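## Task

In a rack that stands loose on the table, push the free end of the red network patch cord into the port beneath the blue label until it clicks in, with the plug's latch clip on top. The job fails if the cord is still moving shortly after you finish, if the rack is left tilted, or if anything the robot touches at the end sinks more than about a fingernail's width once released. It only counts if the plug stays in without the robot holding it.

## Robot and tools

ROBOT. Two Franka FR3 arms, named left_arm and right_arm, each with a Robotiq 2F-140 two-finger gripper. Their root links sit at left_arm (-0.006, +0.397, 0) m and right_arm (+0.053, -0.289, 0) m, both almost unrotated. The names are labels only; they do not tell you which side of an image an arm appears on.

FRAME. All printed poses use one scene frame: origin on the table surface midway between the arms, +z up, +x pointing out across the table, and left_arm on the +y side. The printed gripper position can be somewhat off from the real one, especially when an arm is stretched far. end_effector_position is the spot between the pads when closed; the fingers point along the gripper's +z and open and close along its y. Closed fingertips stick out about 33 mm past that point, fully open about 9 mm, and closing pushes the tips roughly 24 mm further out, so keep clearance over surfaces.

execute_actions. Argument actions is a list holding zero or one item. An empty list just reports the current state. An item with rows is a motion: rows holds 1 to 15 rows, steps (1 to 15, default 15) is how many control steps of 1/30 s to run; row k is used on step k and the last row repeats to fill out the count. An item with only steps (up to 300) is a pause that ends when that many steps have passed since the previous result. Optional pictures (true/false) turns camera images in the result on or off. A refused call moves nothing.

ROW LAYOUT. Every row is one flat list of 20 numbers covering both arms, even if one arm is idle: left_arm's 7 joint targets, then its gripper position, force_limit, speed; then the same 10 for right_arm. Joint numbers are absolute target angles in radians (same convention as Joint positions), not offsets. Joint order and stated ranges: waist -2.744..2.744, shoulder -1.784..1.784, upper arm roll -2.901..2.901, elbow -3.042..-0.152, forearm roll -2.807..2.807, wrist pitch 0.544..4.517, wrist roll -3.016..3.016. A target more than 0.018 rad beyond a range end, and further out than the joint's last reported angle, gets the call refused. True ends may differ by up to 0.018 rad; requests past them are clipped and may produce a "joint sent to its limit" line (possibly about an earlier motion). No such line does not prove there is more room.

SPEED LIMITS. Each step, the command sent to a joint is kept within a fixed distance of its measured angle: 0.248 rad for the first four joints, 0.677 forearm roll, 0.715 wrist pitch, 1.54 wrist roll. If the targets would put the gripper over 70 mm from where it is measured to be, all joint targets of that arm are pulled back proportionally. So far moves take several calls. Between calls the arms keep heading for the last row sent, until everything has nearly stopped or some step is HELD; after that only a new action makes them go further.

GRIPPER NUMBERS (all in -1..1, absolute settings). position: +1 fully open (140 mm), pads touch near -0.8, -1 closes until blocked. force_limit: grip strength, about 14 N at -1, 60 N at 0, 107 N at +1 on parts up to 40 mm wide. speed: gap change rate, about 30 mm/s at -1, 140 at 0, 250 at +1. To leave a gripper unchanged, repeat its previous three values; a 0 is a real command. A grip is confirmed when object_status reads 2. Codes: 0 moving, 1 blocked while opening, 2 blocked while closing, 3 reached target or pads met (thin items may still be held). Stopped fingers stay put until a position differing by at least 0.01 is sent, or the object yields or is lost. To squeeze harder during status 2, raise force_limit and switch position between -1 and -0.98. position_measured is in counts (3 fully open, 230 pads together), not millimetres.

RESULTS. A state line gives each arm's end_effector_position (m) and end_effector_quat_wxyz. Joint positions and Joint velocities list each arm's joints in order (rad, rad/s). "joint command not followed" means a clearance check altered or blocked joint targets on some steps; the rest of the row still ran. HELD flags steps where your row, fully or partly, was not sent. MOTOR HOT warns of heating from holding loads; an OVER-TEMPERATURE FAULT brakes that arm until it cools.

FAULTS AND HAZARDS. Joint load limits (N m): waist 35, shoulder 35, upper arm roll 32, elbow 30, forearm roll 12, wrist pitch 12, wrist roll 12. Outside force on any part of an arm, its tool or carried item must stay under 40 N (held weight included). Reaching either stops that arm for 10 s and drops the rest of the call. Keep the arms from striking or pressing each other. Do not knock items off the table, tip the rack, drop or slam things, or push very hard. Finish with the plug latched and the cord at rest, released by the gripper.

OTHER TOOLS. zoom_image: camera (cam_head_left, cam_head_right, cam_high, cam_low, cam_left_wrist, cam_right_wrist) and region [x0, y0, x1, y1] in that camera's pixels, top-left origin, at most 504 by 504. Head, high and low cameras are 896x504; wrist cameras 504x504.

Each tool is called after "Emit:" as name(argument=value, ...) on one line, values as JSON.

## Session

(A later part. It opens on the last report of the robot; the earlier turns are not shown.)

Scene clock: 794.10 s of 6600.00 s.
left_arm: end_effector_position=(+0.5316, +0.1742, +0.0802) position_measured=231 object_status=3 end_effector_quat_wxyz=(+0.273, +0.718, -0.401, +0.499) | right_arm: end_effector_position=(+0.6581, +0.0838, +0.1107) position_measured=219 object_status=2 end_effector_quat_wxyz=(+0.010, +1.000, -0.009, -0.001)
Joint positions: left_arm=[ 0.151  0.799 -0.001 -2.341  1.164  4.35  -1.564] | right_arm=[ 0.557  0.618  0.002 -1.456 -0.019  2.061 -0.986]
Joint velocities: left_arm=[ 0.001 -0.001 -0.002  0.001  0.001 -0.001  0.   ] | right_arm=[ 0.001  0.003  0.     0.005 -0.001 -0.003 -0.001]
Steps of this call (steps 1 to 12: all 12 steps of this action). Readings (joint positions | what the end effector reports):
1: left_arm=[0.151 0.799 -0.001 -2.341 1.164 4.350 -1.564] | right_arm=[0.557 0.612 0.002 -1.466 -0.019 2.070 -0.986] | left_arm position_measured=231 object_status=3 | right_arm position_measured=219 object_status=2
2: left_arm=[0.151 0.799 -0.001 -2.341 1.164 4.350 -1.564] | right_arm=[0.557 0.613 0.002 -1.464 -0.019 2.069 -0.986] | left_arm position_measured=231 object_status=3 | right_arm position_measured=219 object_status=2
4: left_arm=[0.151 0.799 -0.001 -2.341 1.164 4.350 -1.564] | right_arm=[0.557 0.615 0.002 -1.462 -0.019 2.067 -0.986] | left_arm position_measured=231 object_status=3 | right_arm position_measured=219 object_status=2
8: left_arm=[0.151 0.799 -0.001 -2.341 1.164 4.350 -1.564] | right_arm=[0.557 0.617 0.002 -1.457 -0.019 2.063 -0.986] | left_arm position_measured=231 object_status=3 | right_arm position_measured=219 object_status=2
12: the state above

Emit:
execute_actions(actions=[{"rows":[[0.15,0.8,0,-2.3416,1.16,4.35,-1.571,-1,-0.5,0,0.555,0.619,0,-1.4522,-0.021,2.065,-0.99,-1,0.6,-0.9],[0.15,0.8,0,-2.3416,1.16,4.35,-1.571,-1,-0.5,0,0.556,0.618,0,-1.4522,-0.021,2.067,-0.99,-1,0.6,-0.9],[0.15,0.8,0,-2.3416,1.16,4.35,-1.571,-1,-0.5,0,0.5565,0.617,0,-1.4522,-0.021,2.069,-0.99,-1,0.6,-0.9],[0.15,0.8,0,-2.3416,1.16,4.35,-1.571,-1,-0.5,0,0.557,0.617,0,-1.4522,-0.021,2.071,-0.99,-1,0.6,-0.9],[0.15,0.8,0,-2.3416,1.16,4.35,-1.571,-1,-0.5,0,0.5575,0.617,0,-1.4522,-0.021,2.071,-0.99,-1,0.6,-0.9]],"steps":15}], pictures=false)

Scene clock: 799.47 s of 6600.00 s.
left_arm: end_effector_position=(+0.5316, +0.1742, +0.0802) position_measured=231 object_status=3 end_effector_quat_wxyz=(+0.273, +0.718, -0.401, +0.499) | right_arm: end_effector_position=(+0.6581, +0.0838, +0.1107) position_measured=219 object_status=2 end_effector_quat_wxyz=(+0.010, +1.000, -0.009, -0.001)
Joint positions: left_arm=[ 0.151  0.799 -0.001 -2.341  1.164  4.35  -1.564] | right_arm=[ 0.557  0.618  0.002 -1.455 -0.019  2.061 -0.986]
Joint velocities: left_arm=[-0.001 -0.001  0.001  0.001  0.001 -0.001  0.   ] | right_arm=[ 0.001 -0.    -0.     0.002  0.     0.     0.001]
Steps of this call (steps 1 to 15: the robot went on to your last target; steps 16 to 90: nothing new was sent; then 1.87 s passed at rest; steps 91 to 105: all 15 steps of this action). Readings (joint positions | what the end effector reports):
91: left_arm=[0.151 0.799 -0.001 -2.341 1.164 4.350 -1.564] | right_arm=[0.557 0.618 0.002 -1.455 -0.019 2.061 -0.986] | left_arm position_measured=231 object_status=3 | right_arm position_measured=219 object_status=2
92: left_arm=[0.151 0.799 -0.001 -2.341 1.164 4.350 -1.564] | right_arm=[0.557 0.618 0.002 -1.455 -0.019 2.061 -0.986] | left_arm position_measured=231 object_status=3 | right_arm position_measured=219 object_status=2
94: left_arm=[0.151 0.799 -0.001 -2.341 1.164 4.350 -1.564] | right_arm=[0.557 0.618 0.002 -1.455 -0.019 2.061 -0.986] | left_arm position_measured=231 object_status=3 | right_arm position_measured=219 object_status=2
98: left_arm=[0.151 0.799 -0.001 -2.341 1.164 4.350 -1.564] | right_arm=[0.557 0.618 0.002 -1.455 -0.019 2.061 -0.986] | left_arm position_measured=231 object_status=3 | right_arm position_measured=219 object_status=2
105: the state above

Emit:
execute_actions(actions=[{"rows":[[0.15,0.8,0,-2.3416,1.16,4.35,-1.571,-1,-0.5,0,0.553,0.6135,-0.002,-1.452,-0.019,2.076,-0.995,-1,0.6,-0.9],[0.15,0.8,0,-2.3416,1.16,4.35,-1.571,-1,-0.5,0,0.552,0.612,-0.002,-1.4548,-0.0164,2.0787,-0.998,-1,0.6,-0.9],[0.15,0.8,0,-2.3416,1.16,4.35,-1.571,-1,-0.5,0,0.5511,0.6105,-0.002,-1.4577,-0.0138,2.0814,-1.001,-1,0.6,-0.9],[0.15,0.8,0,-2.3416,1.16,4.35,-1.571,-1,-0.5,0,0.5501,0.6089,-0.002,-1.4605,-0.0112,2.0841,-1.004,-1,0.6,-0.9],[0.15,0.8,0,-2.3416,1.16,4.35,-1.571,-1,-0.5,0,0.5492,0.6074,-0.002,-1.4633,-0.0086,2.0868,-1.007,-1,0.6,-0.9],[0.15,0.8,0,-2.3416,1.16,4.35,-1.571,-1,-0.5,0,0.5482,0.6059,-0.002,-1.4662,-0.006,2.0895,-1.010,-1,0.6,-0.9],[0.15,0.8,0,-2.3416,1.16,4.35,-1.571,-1,-0.5,0,0.5472,0.6044,-0.002,-1.469,-0.0034,2.0922,-1.012,-1,0.6,-0.9],[0.15,0.8,0,-2.3416,1.16,4.35,-1.571,-1,-0.5,0,0.5463,0.6029,-0.002,-1.4718,-0.0008,2.0949,-1.0145,-1,0.6,-0.9],[0.15,0.8,0,-2.3416,1.16,4.35,-1.571,-1,-0.5,0,0.5453,0.6013,-0.002,-1.4746,0.0018,2.0976,-1.0167,-1,0.6,-0.9],[0.15,0.8,0,-2.3416,1.16,4.35,-1.571,-1,-0.5,0,0.5444,0.5998,-0.002,-1.4775,0.0044,2.1003,-1.019,-1,0.6,-0.9],[0.15,0.8,0,-2.3416,1.16,4.35,-1.571,-1,-0.5,0,0.5434,0.5983,-0.002,-1.4803,0.007,2.103,-1.021,-1,0.6,-0.9],[0.15,0.8,0,-2.3416,1.16,4.35,-1.571,-1,-0.5,0,0.5424,0.5968,-0.002,-1.4831,0.0096,2.1057,-1.0233,-1,0.6,-0.9],[0.15,0.8,0,-2.3416,1.16,4.35,-1.571,-1,-0.5,0,0.5415,0.5953,-0.002,-1.486,0.0122,2.1084,-1.0255,-1,0.6,-0.9],[0.15,0.8,0,-2.3416,1.16,4.35,-1.571,-1,-0.5,0,0.5405,0.5937,-0.002,-1.4888,0.0148,2.1111,-1.0277,-1,0.6,-0.9],[0.15,0.8,0,-2.3416,1.16,4.35,-1.571,-1,-0.5,0,0.5396,0.5922,-0.002,-1.4916,0.0174,2.1138,-1.028,-1,0.6,-0.9]],"steps":15}], pictures=false)

Emit:
execute_actions(actions=[{"steps":10}], pictures=false)

Scene clock: 814.83 s of 6600.00 s.
left_arm: end_effector_position=(+0.5316, +0.1742, +0.0802) position_measured=231 object_status=3 end_effector_quat_wxyz=(+0.273, +0.718, -0.401, +0.499) | right_arm: end_effector_position=(+0.6582, +0.0831, +0.1111) position_measured=219 object_status=2 end_effector_quat_wxyz=(-0.005, +1.000, -0.010, -0.001)
Joint positions: left_arm=[ 0.151  0.799 -0.001 -2.341  1.164  4.35  -1.564] | right_arm=[ 0.547  0.6    0.002 -1.487  0.01   2.091 -1.008]
Joint velocities: left_arm=[ 0.002  0.     0.    -0.001 -0.002 -0.001 -0.001] | right_arm=[-0.028 -0.041  0.001 -0.074  0.072  0.075 -0.052]
Steps of this call (steps 1 to 15: the robot went on to your last target; steps 16 to 90: nothing new was sent; then 11.87 s passed at rest; steps 91 to 105: all 15 steps of this action). Readings (joint positions | what the end effector reports):
91: left_arm=[0.151 0.799 -0.001 -2.341 1.164 4.350 -1.564] | right_arm=[0.557 0.618 0.002 -1.455 -0.019 2.061 -0.987] | left_arm position_measured=231 object_status=3 | right_arm position_measured=219 object_status=2
92: left_arm=[0.151 0.799 -0.001 -2.341 1.164 4.350 -1.564] | right_arm=[0.557 0.617 0.002 -1.456 -0.018 2.061 -0.987] | left_arm position_measured=231 object_status=3 | right_arm position_measured=219 object_status=2
94: left_arm=[0.151 0.799 -0.001 -2.341 1.164 4.350 -1.564] | right_arm=[0.556 0.616 0.002 -1.458 -0.016 2.064 -0.989] | left_arm position_measured=231 object_status=3 | right_arm position_measured=219 object_status=2
98: left_arm=[0.151 0.799 -0.001 -2.341 1.164 4.350 -1.564] | right_arm=[0.553 0.611 0.002 -1.468 -0.007 2.073 -0.995] | left_arm position_measured=231 object_status=3 | right_arm position_measured=219 object_status=2
105: the state above

Scene clock: 815.17 s of 6600.00 s.
left_arm: end_effector_position=(+0.5316, +0.1742, +0.0802) position_measured=231 object_status=3 end_effector_quat_wxyz=(+0.273, +0.718, -0.401, +0.499) | right_arm: end_effector_position=(+0.6584, +0.0829, +0.1109) position_measured=219 object_status=2 end_effector_quat_wxyz=(-0.009, +1.000, -0.009, -0.001)
Joint positions: left_arm=[ 0.151  0.799 -0.001 -2.341  1.164  4.35  -1.564] | right_arm=[ 0.544  0.597  0.002 -1.494  0.017  2.098 -1.018]
Joint velocities: left_arm=[ 0.001  0.     0.    -0.     0.001 -0.    -0.001] | right_arm=[-0.001 -0.002 -0.001 -0.004  0.003  0.002 -0.016]
Steps of this call (steps 1 to 10: the robot went on to your last target). Readings (joint positions | what the end effector reports):
1: left_arm=[0.151 0.799 -0.001 -2.341 1.164 4.350 -1.564] | right_arm=[0.546 0.599 0.002 -1.489 0.012 2.093 -1.010] | left_arm position_measured=231 object_status=3 | right_arm position_measured=219 object_status=2
2: left_arm=[0.151 0.799 -0.001 -2.341 1.164 4.350 -1.564] | right_arm=[0.545 0.599 0.002 -1.490 0.014 2.095 -1.011] | left_arm position_measured=231 object_status=3 | right_arm position_measured=219 object_status=2
4: left_arm=[0.151 0.799 -0.001 -2.341 1.164 4.350 -1.564] | right_arm=[0.545 0.598 0.002 -1.492 0.016 2.097 -1.014] | left_arm position_measured=231 object_status=3 | right_arm position_measured=219 object_status=2
8: left_arm=[0.151 0.799 -0.001 -2.341 1.164 4.350 -1.564] | right_arm=[0.544 0.597 0.002 -1.493 0.017 2.098 -1.017] | left_arm position_measured=231 object_status=3 | right_arm position_measured=219 object_status=2
10: the state above

Depth increases with + roll. Continue rolling.

Emit:
execute_actions(actions=[{"rows":[[0.15,0.8,0,-2.3416,1.16,4.35,-1.571,-1,-0.5,0,0.5386,0.5912,-0.002,-1.4934,0.0195,2.1155,-1.028,-1,0.6,-0.9],[0.15,0.8,0,-2.3416,1.16,4.35,-1.571,-1,-0.5,0,0.5377,0.5900,-0.002,-1.4955,0.0215,2.1175,-1.029,-1,0.6,-0.9],[0.15,0.8,0,-2.3416,1.16,4.35,-1.571,-1,-0.5,0,0.5370,0.5889,-0.002,-1.4976,0.0235,2.1195,-1.031,-1,0.6,-0.9],[0.15,0.8,0,-2.3416,1.16,4.35,-1.571,-1,-0.5,0,0.5363,0.5878,-0.002,-1.4997,0.0255,2.1215,-1.033,-1,0.6,-0.9],[0.15,0.8,0,-2.3416,1.16,4.35,-1.571,-1,-0.5,0,0.5356,0.5867,-0.002,-1.5018,0.0275,2.1235,-1.035,-1,0.6,-0.9],[0.15,0.8,0,-2.3416,1.16,4.35,-1.571,-1,-0.5,0,0.5349,0.5856,-0.002,-1.5039,0.0295,2.1255,-1.037,-1,0.6,-0.9],[0.15,0.8,0,-2.3416,1.16,4.35,-1.571,-1,-0.5,0,0.5342,0.5845,-0.002,-1.506,0.0315,2.1275,-1.039,-1,0.6,-0.9],[0.15,0.8,0,-2.3416,1.16,4.35,-1.571,-1,-0.5,0,0.5335,0.5834,-0.002,-1.5081,0.0335,2.1295,-1.040,-1,0.6,-0.9],[0.15,0.8,0,-2.3416,1.16,4.35,-1.571,-1,-0.5,0,0.5328,0.5823,-0.002,-1.5102,0.0355,2.1315,-1.041,-1,0.6,-0.9],[0.15,0.8,0,-2.3416,1.16,4.35,-1.571,-1,-0.5,0,0.5321,0.5812,-0.002,-1.5123,0.0375,2.1335,-1.041,-1,0.6,-0.9]],"steps":15}], pictures=false)

Emit:
execute_actions(actions=[{"steps":10}], pictures=false)

Scene clock: 822.87 s of 6600.00 s.
left_arm: end_effector_position=(+0.5316, +0.1742, +0.0802) position_measured=231 object_status=3 end_effector_quat_wxyz=(+0.273, +0.718, -0.401, +0.499) | right_arm: end_effector_position=(+0.6585, +0.0825, +0.1109) position_measured=219 object_status=2 end_effector_quat_wxyz=(-0.018, +1.000, -0.010, -0.001)
Joint positions: left_arm=[ 0.151  0.799 -0.001 -2.341  1.164  4.35  -1.564] | right_arm=[ 0.537  0.587  0.002 -1.514  0.037  2.118 -1.032]
Joint velocities: left_arm=[-0.    -0.001 -0.001  0.     0.     0.001 -0.001] | right_arm=[-0.003 -0.006  0.001 -0.01   0.011  0.01  -0.013]
Steps of this call (steps 1 to 30: the robot went on to your last target; steps 31 to 90: nothing new was sent; then 4.20 s passed at rest; steps 91 to 105: all 15 steps of this action). Readings (joint positions | what the end effector reports):
91: left_arm=[0.151 0.799 -0.001 -2.341 1.164 4.350 -1.564] | right_arm=[0.543 0.597 0.002 -1.494 0.018 2.099 -1.023] | left_arm position_measured=231 object_status=3 | right_arm position_measured=219 object_status=2
92: left_arm=[0.151 0.799 -0.001 -2.341 1.164 4.350 -1.564] | right_arm=[0.543 0.596 0.002 -1.495 0.019 2.100 -1.023] | left_arm position_measured=231 object_status=3 | right_arm position_measured=219 object_status=2
94: left_arm=[0.151 0.799 -0.001 -2.341 1.164 4.350 -1.564] | right_arm=[0.542 0.595 0.002 -1.498 0.022 2.102 -1.024] | left_arm position_measured=231 object_status=3 | right_arm position_measured=219 object_status=2
98: left_arm=[0.151 0.799 -0.001 -2.341 1.164 4.350 -1.564] | right_arm=[0.540 0.591 0.002 -1.505 0.029 2.109 -1.027] | left_arm position_measured=231 object_status=3 | right_arm position_measured=219 object_status=2
105: the state above

Scene clock: 823.20 s of 6600.00 s.
left_arm: end_effector_position=(+0.5316, +0.1742, +0.0802) position_measured=231 object_status=3 end_effector_quat_wxyz=(+0.273, +0.718, -0.401, +0.499) | right_arm: end_effector_position=(+0.6585, +0.0824, +0.1109) position_measured=219 object_status=2 end_effector_quat_wxyz=(-0.019, +1.000, -0.009, -0.001)
Joint positions: left_arm=[ 0.151  0.799 -0.001 -2.341  1.164  4.35  -1.564] | right_arm=[ 0.537  0.586  0.002 -1.514  0.038  2.119 -1.035]
Joint velocities: left_arm=[-0.001 -0.    -0.001  0.     0.    -0.    -0.   ] | right_arm=[-0.    -0.001 -0.001 -0.001  0.001  0.    -0.003]
Steps of this call (steps 1 to 10: the robot went on to your last target). Readings (joint positions | what the end effector reports):
1: left_arm=[0.151 0.799 -0.001 -2.341 1.164 4.350 -1.564] | right_arm=[0.537 0.587 0.002 -1.514 0.037 2.118 -1.033] | left_arm position_measured=231 object_status=3 | right_arm position_measured=219 object_status=2
2: left_arm=[0.151 0.799 -0.001 -2.341 1.164 4.350 -1.564] | right_arm=[0.537 0.587 0.002 -1.514 0.037 2.118 -1.033] | left_arm position_measured=231 object_status=3 | right_arm position_measured=219 object_status=2
4: left_arm=[0.151 0.799 -0.001 -2.341 1.164 4.350 -1.564] | right_arm=[0.537 0.586 0.002 -1.514 0.038 2.118 -1.034] | left_arm position_measured=231 object_status=3 | right_arm position_measured=219 object_status=2
8: left_arm=[0.151 0.799 -0.001 -2.341 1.164 4.350 -1.564] | right_arm=[0.537 0.586 0.002 -1.514 0.038 2.119 -1.034] | left_arm position_measured=231 object_status=3 | right_arm position_measured=219 object_status=2
10: the state above

Emit:
execute_actions(actions=[{"rows":[[0.15,0.8,0,-2.3416,1.16,4.35,-1.571,-1,-0.5,0,0.5312,0.5801,-0.003,-1.5140,0.039,2.1355,-1.043,-1,0.6,-0.9],[0.15,0.8,0,-2.3416,1.16,4.35,-1.571,-1,-0.5,0,0.5304,0.5790,-0.003,-1.5160,0.041,2.1375,-1.046,-1,0.6,-0.9],[0.15,0.8,0,-2.3416,1.16,4.35,-1.571,-1,-0.5,0,0.5297,0.5779,-0.003,-1.5181,0.043,2.1395,-1.048,-1,0.6,-0.9],[0.15,0.8,0,-2.3416,1.16,4.35,-1.571,-1,-0.5,0,0.529,0.5768,-0.003,-1.5202,0.045,2.1415,-1.05,-1,0.6,-0.9],[0.15,0.8,0,-2.3416,1.16,4.35,-1.571,-1,-0.5,0,0.5283,0.5757,-0.003,-1.5223,0.047,2.1435,-1.052,-1,0.6,-0.9],[0.15,0.8,0,-2.3416,1.16,4.35,-1.571,-1,-0.5,0,0.5276,0.5746,-0.003,-1.5244,0.049,2.1455,-1.054,-1,0.6,-0.9],[0.15,0.8,0,-2.3416,1.16,4.35,-1.571,-1,-0.5,0,0.5269,0.5735,-0.003,-1.5265,0.051,2.1475,-1.056,-1,0.6,-0.9],[0.15,0.8,0,-2.3416,1.16,4.35,-1.571,-1,-0.5,0,0.5262,0.5724,-0.003,-1.5286,0.053,2.1495,-1.057,-1,0.6,-0.9],[0.15,0.8,0,-2.3416,1.16,4.35,-1.571,-1,-0.5,0,0.5255,0.5713,-0.003,-1.5307,0.055,2.1515,-1.058,-1,0.6,-0.9],[0.15,0.8,0,-2.3416,1.16,4.35,-1.571,-1,-0.5,0,0.5248,0.5702,-0.003,-1.5328,0.057,2.1535,-1.058,-1,0.6,-0.9]],"steps":15}], pictures=false)

Emit:
execute_actions(actions=[{"steps":10}], pictures=false)

Scene clock: 833.17 s of 6600.00 s.
left_arm: end_effector_position=(+0.5316, +0.1742, +0.0802) position_measured=231 object_status=3 end_effector_quat_wxyz=(+0.273, +0.718, -0.401, +0.499) | right_arm: end_effector_position=(+0.6586, +0.0820, +0.1109) position_measured=219 object_status=2 end_effector_quat_wxyz=(-0.028, +1.000, -0.011, -0.000)
Joint positions: left_arm=[ 0.151  0.799 -0.001 -2.341  1.164  4.35  -1.564] | right_arm=[ 0.53   0.576  0.002 -1.534  0.057  2.138 -1.049]
Joint velocities: left_arm=[-0.001  0.001 -0.001  0.001 -0.    -0.001  0.001] | right_arm=[-0.003 -0.004 -0.002 -0.011  0.011  0.01  -0.017]
Steps of this call (steps 1 to 15: the robot went on to your last target; steps 16 to 90: nothing new was sent; then 6.47 s passed at rest; steps 91 to 105: all 15 steps of this action). Readings (joint positions | what the end effector reports):
91: left_arm=[0.151 0.799 -0.001 -2.341 1.164 4.350 -1.564] | right_arm=[0.536 0.586 0.002 -1.515 0.039 2.119 -1.036] | left_arm position_measured=231 object_status=3 | right_arm position_measured=219 object_status=2
92: left_arm=[0.151 0.799 -0.001 -2.341 1.164 4.350 -1.564] | right_arm=[0.536 0.585 0.002 -1.516 0.039 2.120 -1.037] | left_arm position_measured=231 object_status=3 | right_arm position_measured=219 object_status=2
94: left_arm=[0.151 0.799 -0.001 -2.341 1.164 4.350 -1.564] | right_arm=[0.535 0.584 0.002 -1.519 0.042 2.122 -1.038] | left_arm position_measured=231 object_status=3 | right_arm position_measured=219 object_status=2
98: left_arm=[0.151 0.799 -0.001 -2.341 1.164 4.350 -1.564] | right_arm=[0.533 0.580 0.002 -1.526 0.048 2.129 -1.043] | left_arm position_measured=231 object_status=3 | right_arm position_measured=219 object_status=2
105: the state above

Scene clock: 833.50 s of 6600.00 s.
left_arm: end_effector_position=(+0.5316, +0.1742, +0.0802) position_measured=231 object_status=3 end_effector_quat_wxyz=(+0.273, +0.718, -0.401, +0.499) | right_arm: end_effector_position=(+0.6586, +0.0819, +0.1109) position_measured=219 object_status=2 end_effector_quat_wxyz=(-0.029, +1.000, -0.009, -0.001)
Joint positions: left_arm=[ 0.151  0.799 -0.001 -2.341  1.164  4.35  -1.564] | right_arm=[ 0.53   0.576  0.002 -1.535  0.058  2.139 -1.052]
Joint velocities: left_arm=[-0.001 -0.001 -0.001 -0.001  0.001 -0.001  0.   ] | right_arm=[-0.001 -0.001 -0.001 -0.002 -0.     0.001 -0.007]
Steps of this call (steps 1 to 10: the robot went on to your last target). Readings (joint positions | what the end effector reports):
1: left_arm=[0.151 0.799 -0.001 -2.341 1.164 4.350 -1.564] | right_arm=[0.530 0.576 0.002 -1.534 0.057 2.138 -1.049] | left_arm position_measured=231 object_status=3 | right_arm position_measured=219 object_status=2
2: left_arm=[0.151 0.799 -0.001 -2.341 1.164 4.350 -1.564] | right_arm=[0.530 0.576 0.002 -1.535 0.057 2.138 -1.050] | left_arm position_measured=231 object_status=3 | right_arm position_measured=219 object_status=2
4: left_arm=[0.151 0.799 -0.001 -2.341 1.164 4.350 -1.564] | right_arm=[0.530 0.576 0.002 -1.535 0.058 2.139 -1.050] | left_arm position_measured=231 object_status=3 | right_arm position_measured=219 object_status=2
8: left_arm=[0.151 0.799 -0.001 -2.341 1.164 4.350 -1.564] | right_arm=[0.530 0.576 0.002 -1.535 0.058 2.139 -1.051] | left_arm position_measured=231 object_status=3 | right_arm position_measured=219 object_status=2
10: the state above

Emit:
execute_actions(actions=[{"rows":[[0.15,0.8,0,-2.3416,1.16,4.35,-1.571,-1,-0.5,0,0.5241,0.5691,-0.003,-1.5349,0.059,2.1555,-1.061,-1,0.6,-0.9],[0.15,0.8,0,-2.3416,1.16,4.35,-1.571,-1,-0.5,0,0.5234,0.5680,-0.003,-1.5369,0.061,2.1575,-1.063,-1,0.6,-0.9],[0.15,0.8,0,-2.3416,1.16,4.35,-1.571,-1,-0.5,0,0.5227,0.5669,-0.003,-1.539,0.063,2.1595,-1.065,-1,0.6,-0.9],[0.15,0.8,0,-2.3416,1.16,4.35,-1.571,-1,-0.5,0,0.522,0.5658,-0.003,-1.541,0.065,2.1615,-1.067,-1,0.6,-0.9],[0.15,0.8,0,-2.3416,1.16,4.35,-1.571,-1,-0.5,0,0.5213,0.5647,-0.003,-1.5431,0.067,2.1635,-1.069,-1,0.6,-0.9],[0.15,0.8,0,-2.3416,1.16,4.35,-1.571,-1,-0.5,0,0.5206,0.5636,-0.003,-1.5451,0.069,2.1655,-1.071,-1,0.6,-0.9],[0.15,0.8,0,-2.3416,1.16,4.35,-1.571,-1,-0.5,0,0.5199,0.5625,-0.003,-1.5472,0.071,2.1675,-1.073,-1,0.6,-0.9],[0.15,0.8,0,-2.3416,1.16,4.35,-1.571,-1,-0.5,0,0.5192,0.5614,-0.003,-1.5492,0.073,2.1695,-1.075,-1,0.6,-0.9],[0.15,0.8,0,-2.3416,1.16,4.35,-1.571,-1,-0.5,0,0.5185,0.5603,-0.003,-1.5513,0.075,2.1715,-1.076,-1,0.6,-0.9],[0.15,0.8,0,-2.3416,1.16,4.35,-1.571,-1,-0.5,0,0.5178,0.5592,-0.003,-1.5533,0.077,2.1735,-1.076,-1,0.6,-0.9]],"steps":15}], pictures=false)

Emit:
execute_actions(actions=[{"steps":10}], pictures=true)

Emit:
zoom_image(camera="cam_left_wrist", region=[140, 150, 180, 190])

Scene clock: 845.73 s of 6600.00 s.
left_arm: end_effector_position=(+0.5316, +0.1742, +0.0802) position_measured=231 object_status=3 end_effector_quat_wxyz=(+0.273, +0.718, -0.401, +0.499) | right_arm: end_effector_position=(+0.6587, +0.0814, +0.1109) position_measured=219 object_status=2 end_effector_quat_wxyz=(-0.038, +0.999, -0.011, +0.000)
Joint positions: left_arm=[ 0.151  0.799 -0.001 -2.341  1.164  4.35  -1.564] | right_arm=[ 0.524  0.566  0.002 -1.555  0.077  2.158 -1.067]
Joint velocities: left_arm=[-0.001 -0.     0.    -0.001 -0.    -0.001 -0.001] | right_arm=[-0.004 -0.006  0.001 -0.01   0.012  0.011 -0.018]
Steps of this call (steps 1 to 15: the robot went on to your last target; steps 16 to 90: nothing new was sent; then 8.73 s passed at rest; steps 91 to 105: all 15 steps of this action). Readings (joint positions | what the end effector reports):
91: left_arm=[0.151 0.799 -0.001 -2.341 1.164 4.350 -1.564] | right_arm=[0.530 0.575 0.002 -1.536 0.058 2.139 -1.054] | left_arm position_measured=231 object_status=3 | right_arm position_measured=219 object_status=2
92: left_arm=[0.151 0.799 -0.001 -2.341 1.164 4.350 -1.564] | right_arm=[0.530 0.575 0.002 -1.537 0.059 2.140 -1.054] | left_arm position_measured=231 object_status=3 | right_arm position_measured=219 object_status=2
94: left_arm=[0.151 0.799 -0.001 -2.341 1.164 4.350 -1.564] | right_arm=[0.529 0.573 0.002 -1.540 0.062 2.143 -1.056] | left_arm position_measured=231 object_status=3 | right_arm position_measured=219 object_status=2
98: left_arm=[0.151 0.799 -0.001 -2.341 1.164 4.350 -1.564] | right_arm=[0.527 0.570 0.002 -1.547 0.069 2.150 -1.060] | left_arm position_measured=231 object_status=3 | right_arm position_measured=219 object_status=2
105: the state above

Scene clock: 846.07 s of 6600.00 s.
left_arm: end_effector_position=(+0.5316, +0.1742, +0.0802) position_measured=231 object_status=3 end_effector_quat_wxyz=(+0.273, +0.718, -0.401, +0.499) | right_arm: end_effector_position=(+0.6587, +0.0813, +0.1108) position_measured=219 object_status=2 end_effector_quat_wxyz=(-0.038, +0.999, -0.009, +0.000)
Joint positions: left_arm=[ 0.151  0.799 -0.001 -2.341  1.164  4.35  -1.564] | right_arm=[ 0.524  0.565  0.002 -1.556  0.078  2.159 -1.07 ]
Joint velocities: left_arm=[-0.001 -0.001  0.001 -0.    -0.    -0.    -0.001] | right_arm=[ 0.001 -0.001  0.001  0.001  0.001 -0.    -0.006]
Steps of this call (steps 1 to 10: the robot went on to your last target). Readings (joint positions | what the end effector reports):
1: left_arm=[0.151 0.799 -0.001 -2.341 1.164 4.350 -1.564] | right_arm=[0.524 0.566 0.002 -1.555 0.077 2.158 -1.067] | left_arm position_measured=231 object_status=3 | right_arm position_measured=219 object_status=2
2: left_arm=[0.151 0.799 -0.001 -2.341 1.164 4.350 -1.564] | right_arm=[0.524 0.565 0.002 -1.555 0.078 2.159 -1.068] | left_arm position_measured=231 object_status=3 | right_arm position_measured=219 object_status=2
4: left_arm=[0.151 0.799 -0.001 -2.341 1.164 4.350 -1.564] | right_arm=[0.524 0.565 0.002 -1.556 0.078 2.159 -1.068] | left_arm position_measured=231 object_status=3 | right_arm position_measured=219 object_status=2
8: left_arm=[0.151 0.799 -0.001 -2.341 1.164 4.350 -1.564] | right_arm=[0.524 0.565 0.002 -1.556 0.078 2.159 -1.070] | left_arm position_measured=231 object_status=3 | right_arm position_measured=219 object_status=2
10: the state above

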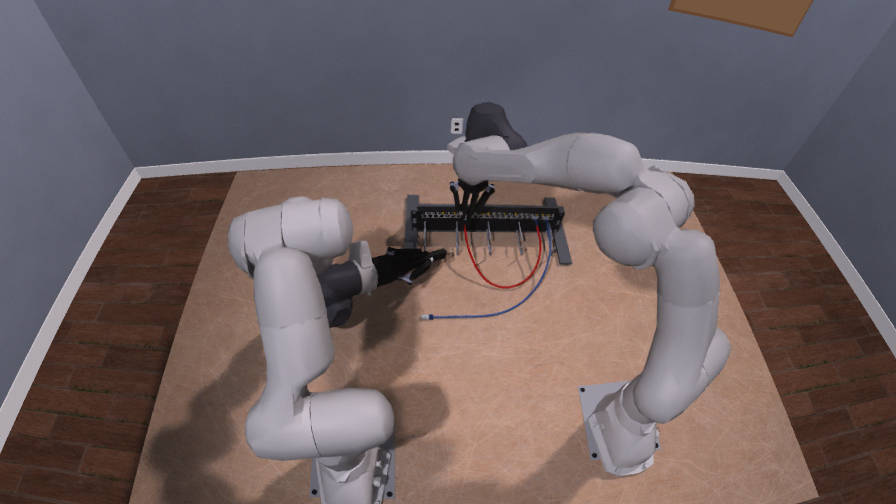

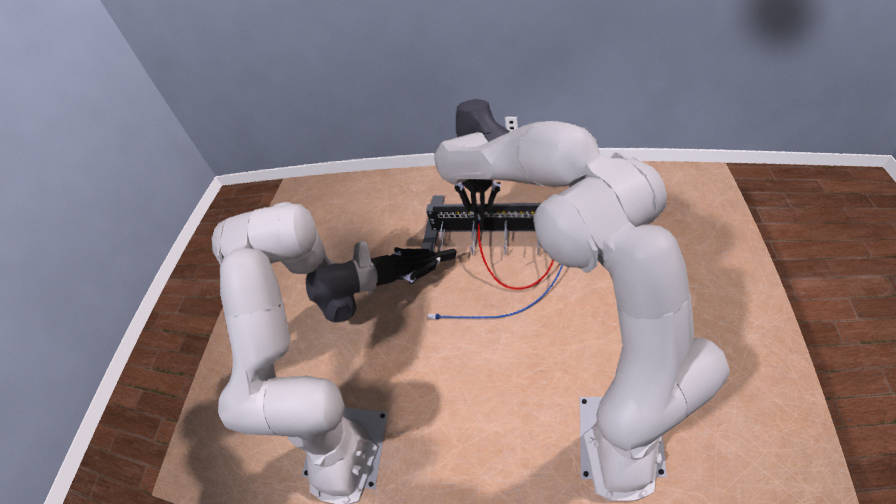

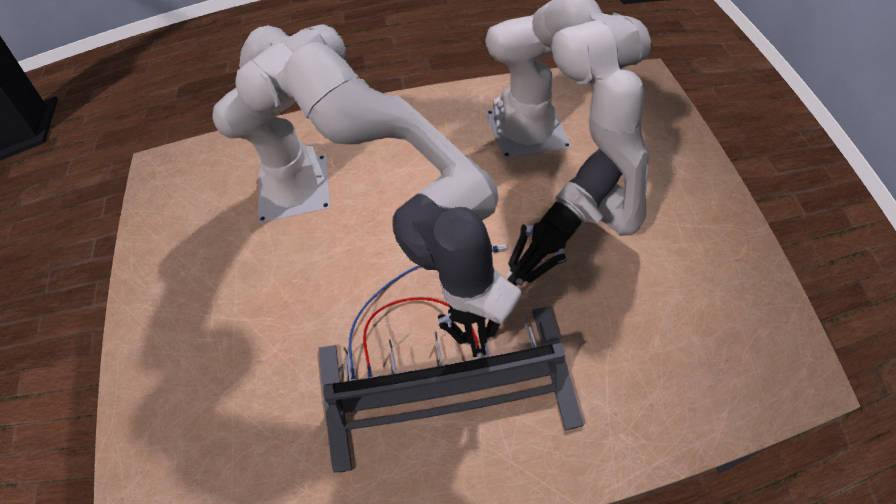

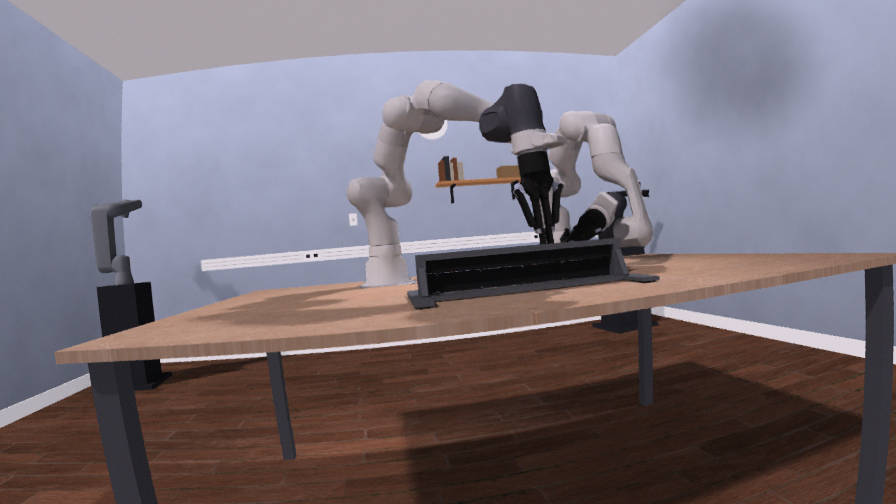

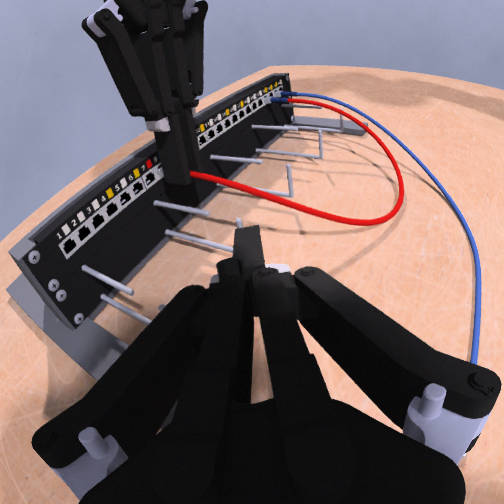

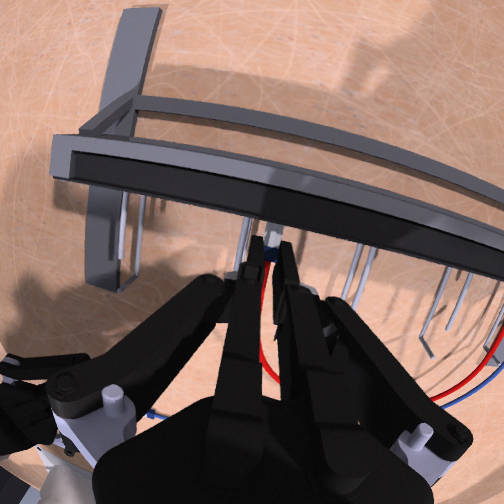

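Region (140, 150, 180, 190) of cam_left_wrist's 504x504 image, scaled by 12.600, with more detail than that image has.

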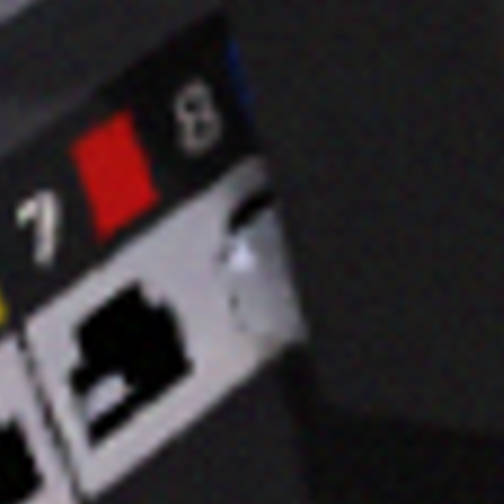

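Emit:
execute_actions(actions=[])

Scene clock: 859.17 s of 6600.00 s.
left_arm: end_effector_position=(+0.5316, +0.1742, +0.0802) position_measured=231 object_status=3 end_effector_quat_wxyz=(+0.273, +0.718, -0.401, +0.499) | right_arm: end_effector_position=(+0.6587, +0.0813, +0.1108) position_measured=219 object_status=2 end_effector_quat_wxyz=(-0.038, +0.999, -0.009, +0.000)
Joint positions: left_arm=[ 0.151  0.799 -0.001 -2.341  1.164  4.35  -1.564] | right_arm=[ 0.523  0.565  0.002 -1.556  0.078  2.159 -1.072]
Joint velocities: left_arm=[-0.002  0.     0.    -0.     0.001  0.     0.002] | right_arm=[-0.001 -0.001 -0.001 -0.     0.001 -0.002  0.   ]
Steps of this call (steps 1 to 15: the robot went on to your last target; steps 16 to 90: nothing new was sent; then 10.10 s passed at rest). Readings (joint positions | what the end effector reports):
1: left_arm=[0.151 0.799 -0.001 -2.341 1.164 4.350 -1.564] | right_arm=[0.524 0.565 0.002 -1.556 0.078 2.159 -1.070] | left_arm position_measured=231 object_status=3 | right_arm position_measured=219 object_status=2
2: left_arm=[0.151 0.799 -0.001 -2.341 1.164 4.350 -1.564] | right_arm=[0.524 0.565 0.002 -1.556 0.078 2.159 -1.070] | left_arm position_measured=231 object_status=3 | right_arm position_measured=219 object_status=2
4: left_arm=[0.151 0.799 -0.001 -2.341 1.164 4.350 -1.564] | right_arm=[0.524 0.565 0.002 -1.556 0.078 2.159 -1.071] | left_arm position_measured=231 object_status=3 | right_arm position_measured=219 object_status=2
8: left_arm=[0.151 0.799 -0.001 -2.341 1.164 4.350 -1.564] | right_arm=[0.523 0.565 0.002 -1.556 0.078 2.159 -1.071] | left_arm position_measured=231 object_status=3 | right_arm position_measured=219 object_status=2
90: the state above
All arms were judged still, so your last target was given up. Only a new action makes them travel on or press farther. Fingers that are still opening or closing keep moving.

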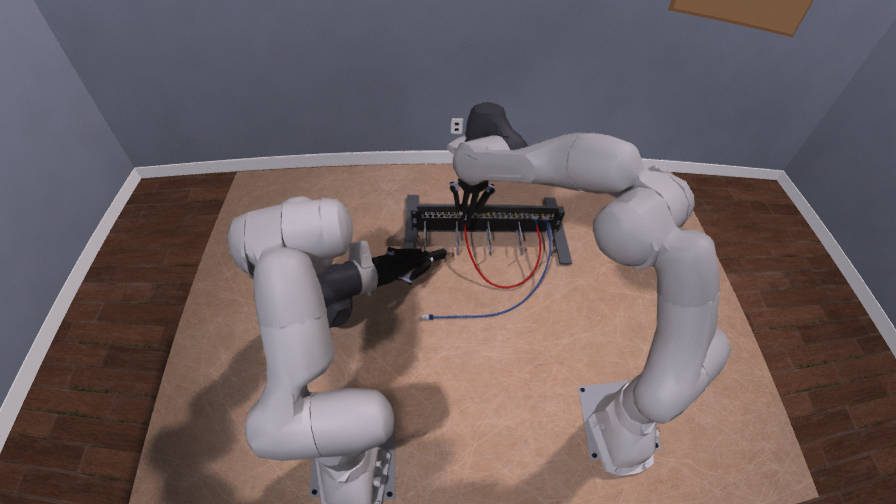

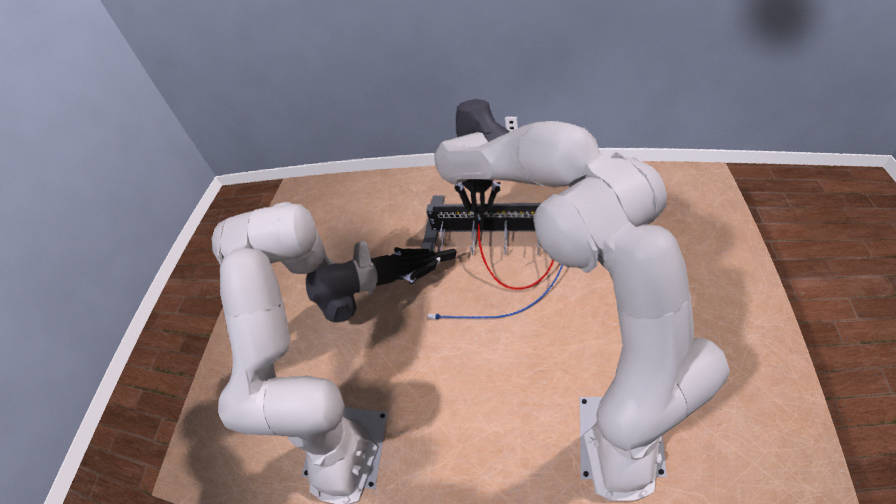

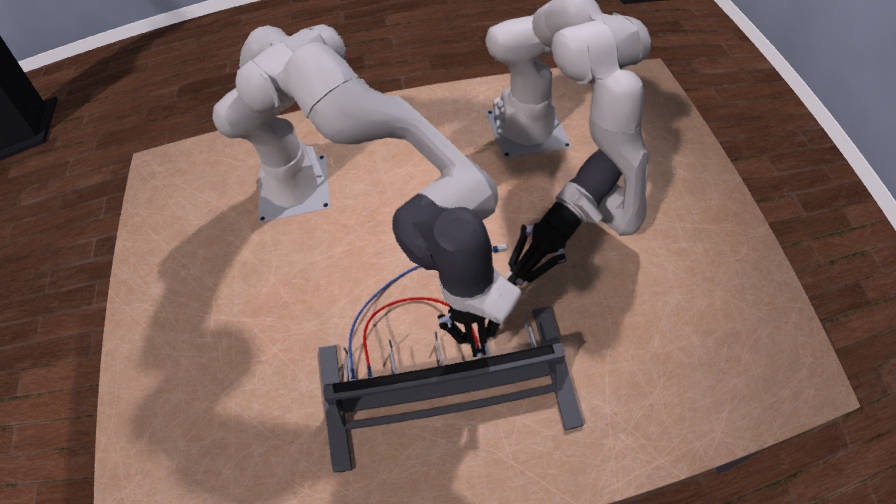

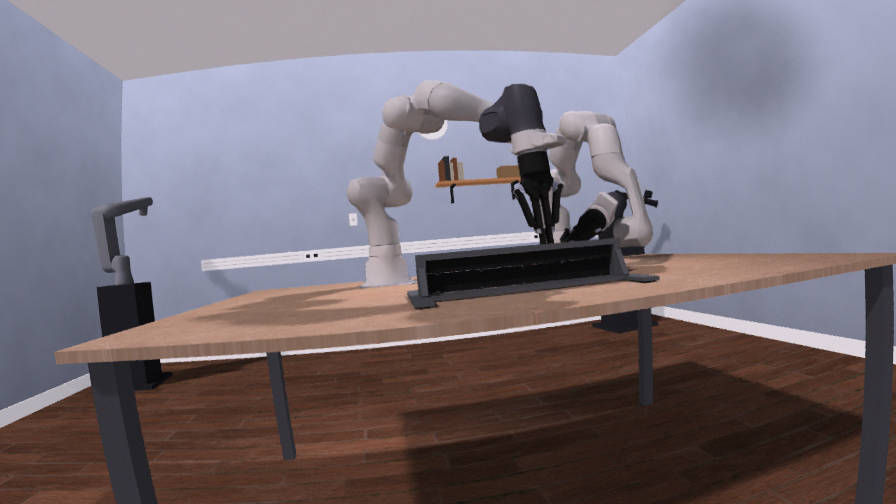

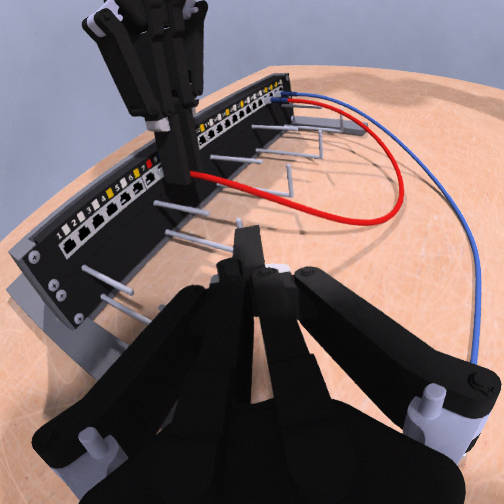

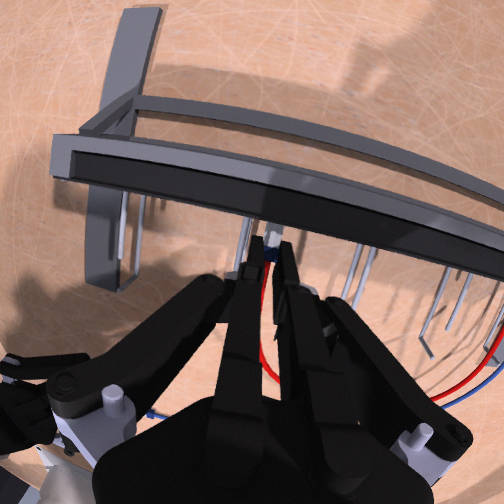

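Emit:
execute_actions(actions=[{"rows":[[0.15,0.80,0,-2.3416,1.16,4.35,-1.571,-1,-0.5,0,0.5175,0.5596,-0.0037,-1.552,0.0763,2.176,-1.076,-1,0.6,-0.9],[0.15,0.80,0,-2.3416,1.16,4.35,-1.571,-1,-0.5,0,0.5172,0.5599,-0.0043,-1.551,0.0757,2.178,-1.076,-1,0.6,-0.9],[0.15,0.80,0,-2.3416,1.16,4.35,-1.571,-1,-0.5,0,0.5168,0.5602,-0.0049,-1.550,0.0751,2.180,-1.076,-1,0.6,-0.9],[0.15,0.80,0,-2.3416,1.16,4.35,-1.571,-1,-0.5,0,0.5164,0.5605,-0.0055,-1.549,0.0745,2.1815,-1.076,-1,0.6,-0.9],[0.15,0.80,0,-2.3416,1.16,4.35,-1.571,-1,-0.5,0,0.516,0.5608,-0.006,-1.548,0.074,2.183,-1.076,-1,0.6,-0.9]],"steps":15}], pictures=false)

Scene clock: 866.53 s of 6600.00 s.
left_arm: end_effector_position=(+0.5316, +0.1742, +0.0802) position_measured=231 object_status=3 end_effector_quat_wxyz=(+0.273, +0.718, -0.401, +0.499) | right_arm: end_effector_position=(+0.6589, +0.0813, +0.1109) position_measured=219 object_status=2 end_effector_quat_wxyz=(-0.039, +0.999, -0.009, +0.000)
Joint positions: left_arm=[ 0.151  0.799 -0.001 -2.341  1.164  4.35  -1.564] | right_arm=[ 0.523  0.565  0.002 -1.556  0.078  2.16  -1.072]
Joint velocities: left_arm=[ 0.001 -0.    -0.001  0.     0.001  0.    -0.   ] | right_arm=[-0.001  0.     0.001 -0.001  0.     0.    -0.001]
Steps of this call (steps 1 to 90: nothing new was sent; then 3.87 s passed at rest; steps 91 to 105: all 15 steps of this action). Readings (joint positions | what the end effector reports):
91: left_arm=[0.151 0.799 -0.001 -2.341 1.164 4.350 -1.564] | right_arm=[0.523 0.565 0.002 -1.556 0.078 2.159 -1.072] | left_arm position_measured=231 object_status=3 | right_arm position_measured=219 object_status=2
92: left_arm=[0.151 0.799 -0.001 -2.341 1.164 4.350 -1.564] | right_arm=[0.523 0.565 0.002 -1.556 0.078 2.160 -1.072] | left_arm position_measured=231 object_status=3 | right_arm position_measured=219 object_status=2
94: left_arm=[0.151 0.799 -0.001 -2.341 1.164 4.350 -1.564] | right_arm=[0.523 0.565 0.002 -1.556 0.078 2.160 -1.072] | left_arm position_measured=231 object_status=3 | right_arm position_measured=219 object_status=2
98: left_arm=[0.151 0.799 -0.001 -2.341 1.164 4.350 -1.564] | right_arm=[0.523 0.565 0.002 -1.556 0.078 2.160 -1.072] | left_arm position_measured=231 object_status=3 | right_arm position_measured=219 object_status=2
105: the state above

Emit:
execute_actions(actions=[{"rows":[[0.15,0.80,0,-2.3416,1.16,4.35,-1.571,-1,-0.5,0,0.5178,0.561,-0.002,-1.554,0.077,2.1735,-1.078,-1,0.6,-0.9],[0.15,0.80,0,-2.3416,1.16,4.35,-1.571,-1,-0.5,0,0.5171,0.5599,-0.002,-1.5561,0.079,2.1755,-1.080,-1,0.6,-0.9],[0.15,0.80,0,-2.3416,1.16,4.35,-1.571,-1,-0.5,0,0.5164,0.5587,-0.002,-1.5582,0.081,2.1775,-1.082,-1,0.6,-0.9],[0.15,0.80,0,-2.3416,1.16,4.35,-1.571,-1,-0.5,0,0.5156,0.5576,-0.002,-1.5602,0.0829,2.1795,-1.084,-1,0.6,-0.9],[0.15,0.80,0,-2.3416,1.16,4.35,-1.571,-1,-0.5,0,0.5149,0.5565,-0.002,-1.5623,0.0848,2.1815,-1.086,-1,0.6,-0.9],[0.15,0.80,0,-2.3416,1.16,4.35,-1.571,-1,-0.5,0,0.5142,0.5554,-0.002,-1.5644,0.0868,2.1835,-1.0875,-1,0.6,-0.9],[0.15,0.80,0,-2.3416,1.16,4.35,-1.571,-1,-0.5,0,0.5135,0.5542,-0.002,-1.5665,0.0888,2.1855,-1.089,-1,0.6,-0.9],[0.15,0.80,0,-2.3416,1.16,4.35,-1.571,-1,-0.5,0,0.5128,0.5531,-0.002,-1.5686,0.0907,2.1875,-1.090,-1,0.6,-0.9],[0.15,0.80,0,-2.3416,1.16,4.35,-1.571,-1,-0.5,0,0.512,0.552,-0.002,-1.5706,0.0927,2.1895,-1.091,-1,0.6,-0.9],[0.15,0.80,0,-2.3416,1.16,4.35,-1.571,-1,-0.5,0,0.5113,0.5508,-0.002,-1.5727,0.0946,2.1915,-1.092,-1,0.6,-0.9],[0.15,0.80,0,-2.3416,1.16,4.35,-1.571,-1,-0.5,0,0.5106,0.5497,-0.002,-1.5748,0.0966,2.1935,-1.093,-1,0.6,-0.9]],"steps":15}], pictures=false)

Emit:
execute_actions(actions=[{"steps":20}], pictures=true)

Emit:
zoom_image(camera="cam_left_wrist", region=[135, 145, 185, 195])

Scene clock: 883.30 s of 6600.00 s.
left_arm: end_effector_position=(+0.5316, +0.1742, +0.0802) position_measured=231 object_status=3 end_effector_quat_wxyz=(+0.273, +0.718, -0.401, +0.499) | right_arm: end_effector_position=(+0.6590, +0.0808, +0.1108) position_measured=219 object_status=2 end_effector_quat_wxyz=(-0.047, +0.999, -0.011, +0.001)
Joint positions: left_arm=[ 0.151  0.799 -0.001 -2.341  1.164  4.35  -1.564] | right_arm=[ 0.518  0.556  0.002 -1.575  0.097  2.179 -1.084]
Joint velocities: left_arm=[ 0.001  0.     0.001 -0.     0.001 -0.    -0.   ] | right_arm=[-0.005 -0.005  0.001 -0.014  0.016  0.015 -0.019]
Steps of this call (steps 1 to 15: the robot went on to your last target; steps 16 to 90: nothing new was sent; then 13.27 s passed at rest; steps 91 to 105: all 15 steps of this action). Readings (joint positions | what the end effector reports):
91: left_arm=[0.151 0.799 -0.001 -2.341 1.164 4.350 -1.564] | right_arm=[0.523 0.565 0.002 -1.556 0.079 2.160 -1.072] | left_arm position_measured=231 object_status=3 | right_arm position_measured=219 object_status=2
92: left_arm=[0.151 0.799 -0.001 -2.341 1.164 4.350 -1.564] | right_arm=[0.523 0.565 0.002 -1.557 0.079 2.160 -1.072] | left_arm position_measured=231 object_status=3 | right_arm position_measured=219 object_status=2
94: left_arm=[0.151 0.799 -0.001 -2.341 1.164 4.350 -1.564] | right_arm=[0.523 0.564 0.002 -1.559 0.081 2.162 -1.074] | left_arm position_measured=231 object_status=3 | right_arm position_measured=219 object_status=2
98: left_arm=[0.151 0.799 -0.001 -2.341 1.164 4.350 -1.564] | right_arm=[0.521 0.560 0.002 -1.566 0.087 2.169 -1.078] | left_arm position_measured=231 object_status=3 | right_arm position_measured=219 object_status=2
105: the state above

Scene clock: 883.97 s of 6600.00 s.
left_arm: end_effector_position=(+0.5316, +0.1742, +0.0802) position_measured=231 object_status=3 end_effector_quat_wxyz=(+0.273, +0.718, -0.401, +0.499) | right_arm: end_effector_position=(+0.6591, +0.0807, +0.1107) position_measured=219 object_status=2 end_effector_quat_wxyz=(-0.048, +0.999, -0.009, +0.002)
Joint positions: left_arm=[ 0.151  0.799 -0.001 -2.341  1.164  4.35  -1.564] | right_arm=[ 0.517  0.555  0.002 -1.577  0.098  2.181 -1.089]
Joint velocities: left_arm=[ 0.001 -0.001  0.     0.001  0.001  0.    -0.002] | right_arm=[ 0.001  0.001 -0.001 -0.001  0.    -0.001 -0.003]
Steps of this call (steps 1 to 15: the robot went on to your last target; steps 16 to 20: nothing new was sent). Readings (joint positions | what the end effector reports):
1: left_arm=[0.151 0.799 -0.001 -2.341 1.164 4.350 -1.564] | right_arm=[0.518 0.555 0.002 -1.576 0.097 2.179 -1.085] | left_arm position_measured=231 object_status=3 | right_arm position_measured=219 object_status=2
2: left_arm=[0.151 0.799 -0.001 -2.341 1.164 4.350 -1.564] | right_arm=[0.517 0.555 0.002 -1.576 0.097 2.180 -1.085] | left_arm position_measured=231 object_status=3 | right_arm position_measured=219 object_status=2
4: left_arm=[0.151 0.799 -0.001 -2.341 1.164 4.350 -1.564] | right_arm=[0.517 0.555 0.002 -1.576 0.098 2.180 -1.086] | left_arm position_measured=231 object_status=3 | right_arm position_measured=219 object_status=2
8: left_arm=[0.151 0.799 -0.001 -2.341 1.164 4.350 -1.564] | right_arm=[0.517 0.555 0.002 -1.576 0.098 2.180 -1.087] | left_arm position_measured=231 object_status=3 | right_arm position_measured=219 object_status=2
20: the state above
All arms were judged still, so your last target was given up. Only a new action makes them travel on or press farther. Fingers that are still opening or closing keep moving.

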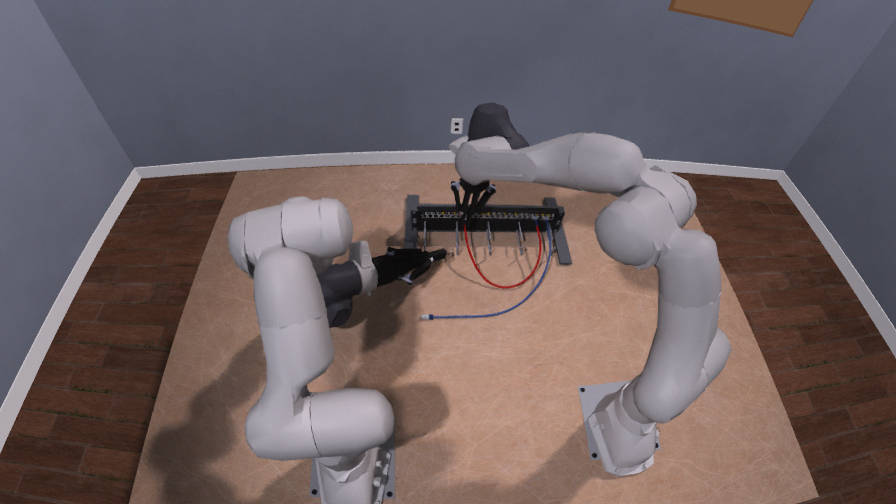

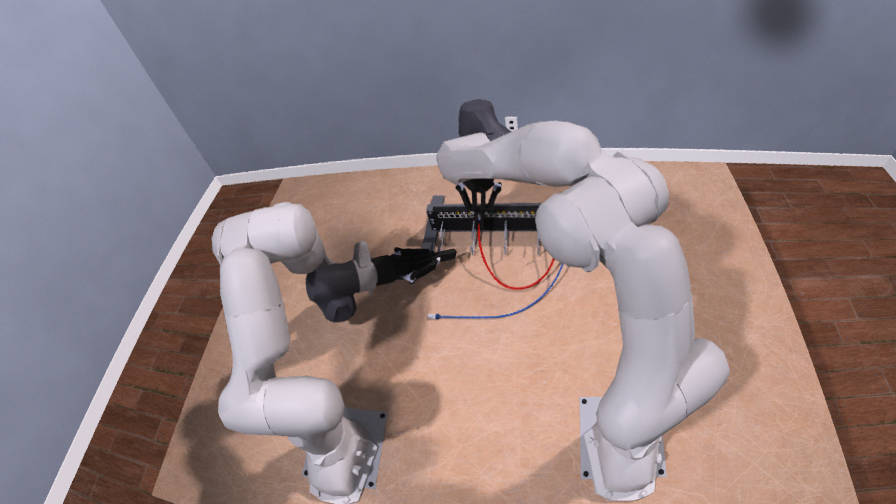

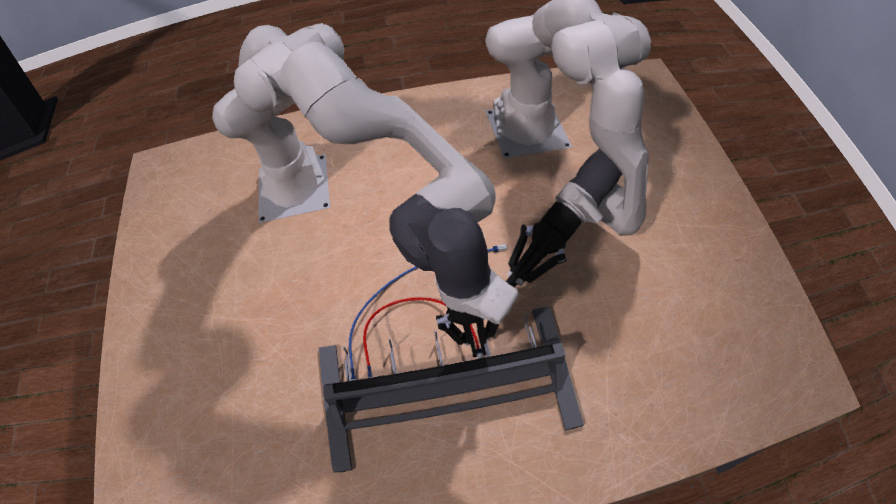

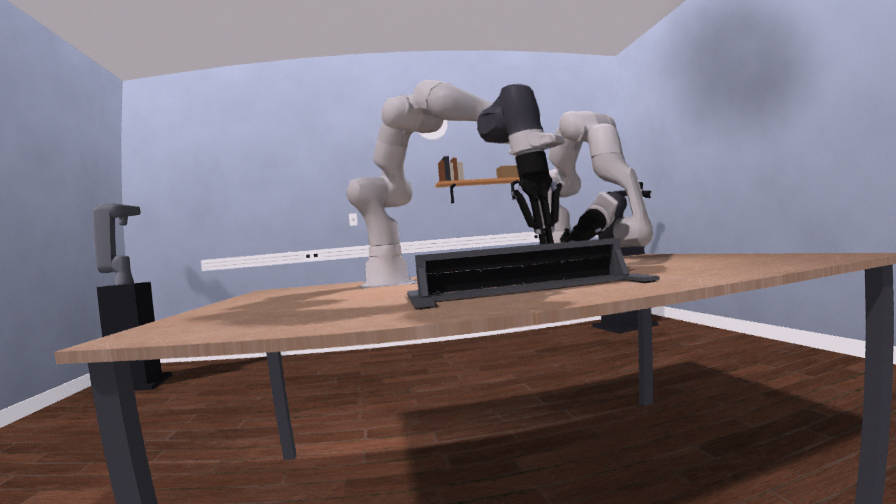

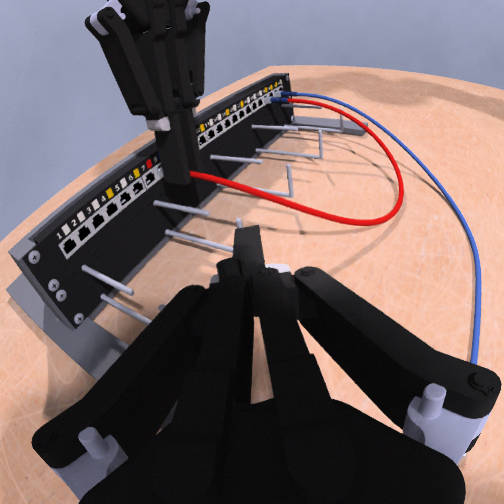

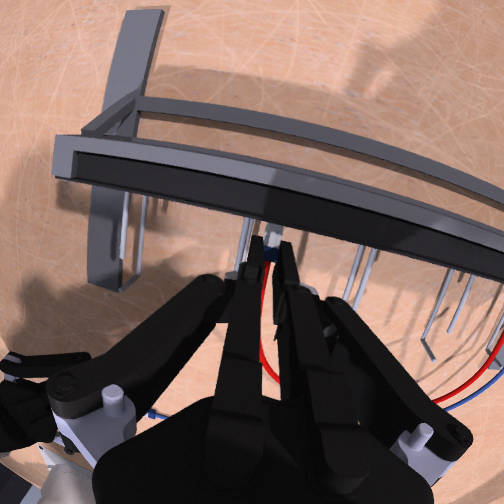

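Region (135, 145, 185, 195) of cam_left_wrist's 504x504 image, scaled by 10.080, with more detail than that image has.

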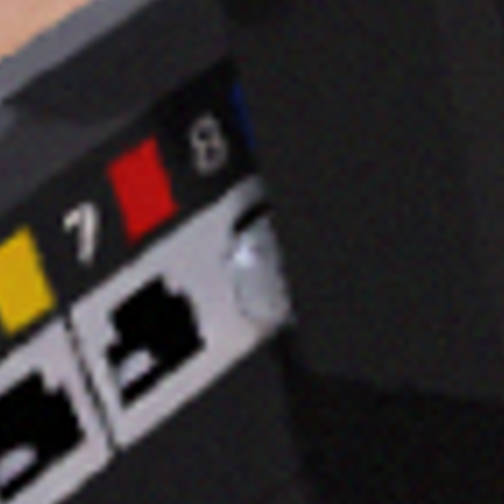

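Emit:
zoom_image(camera="cam_right_wrist", region=[230, 200, 320, 290])

Region (230, 200, 320, 290) of cam_right_wrist's 504x504 image, scaled by 5.600, with more detail than that image has.

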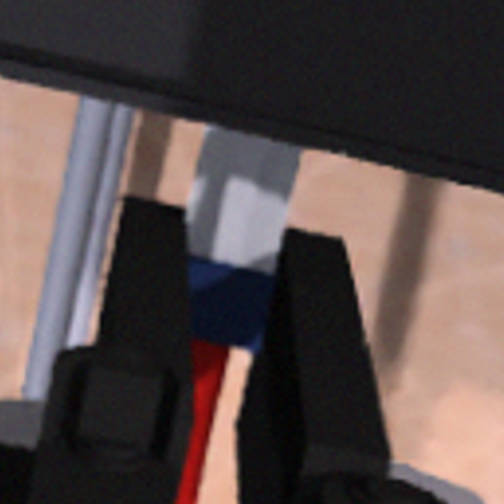

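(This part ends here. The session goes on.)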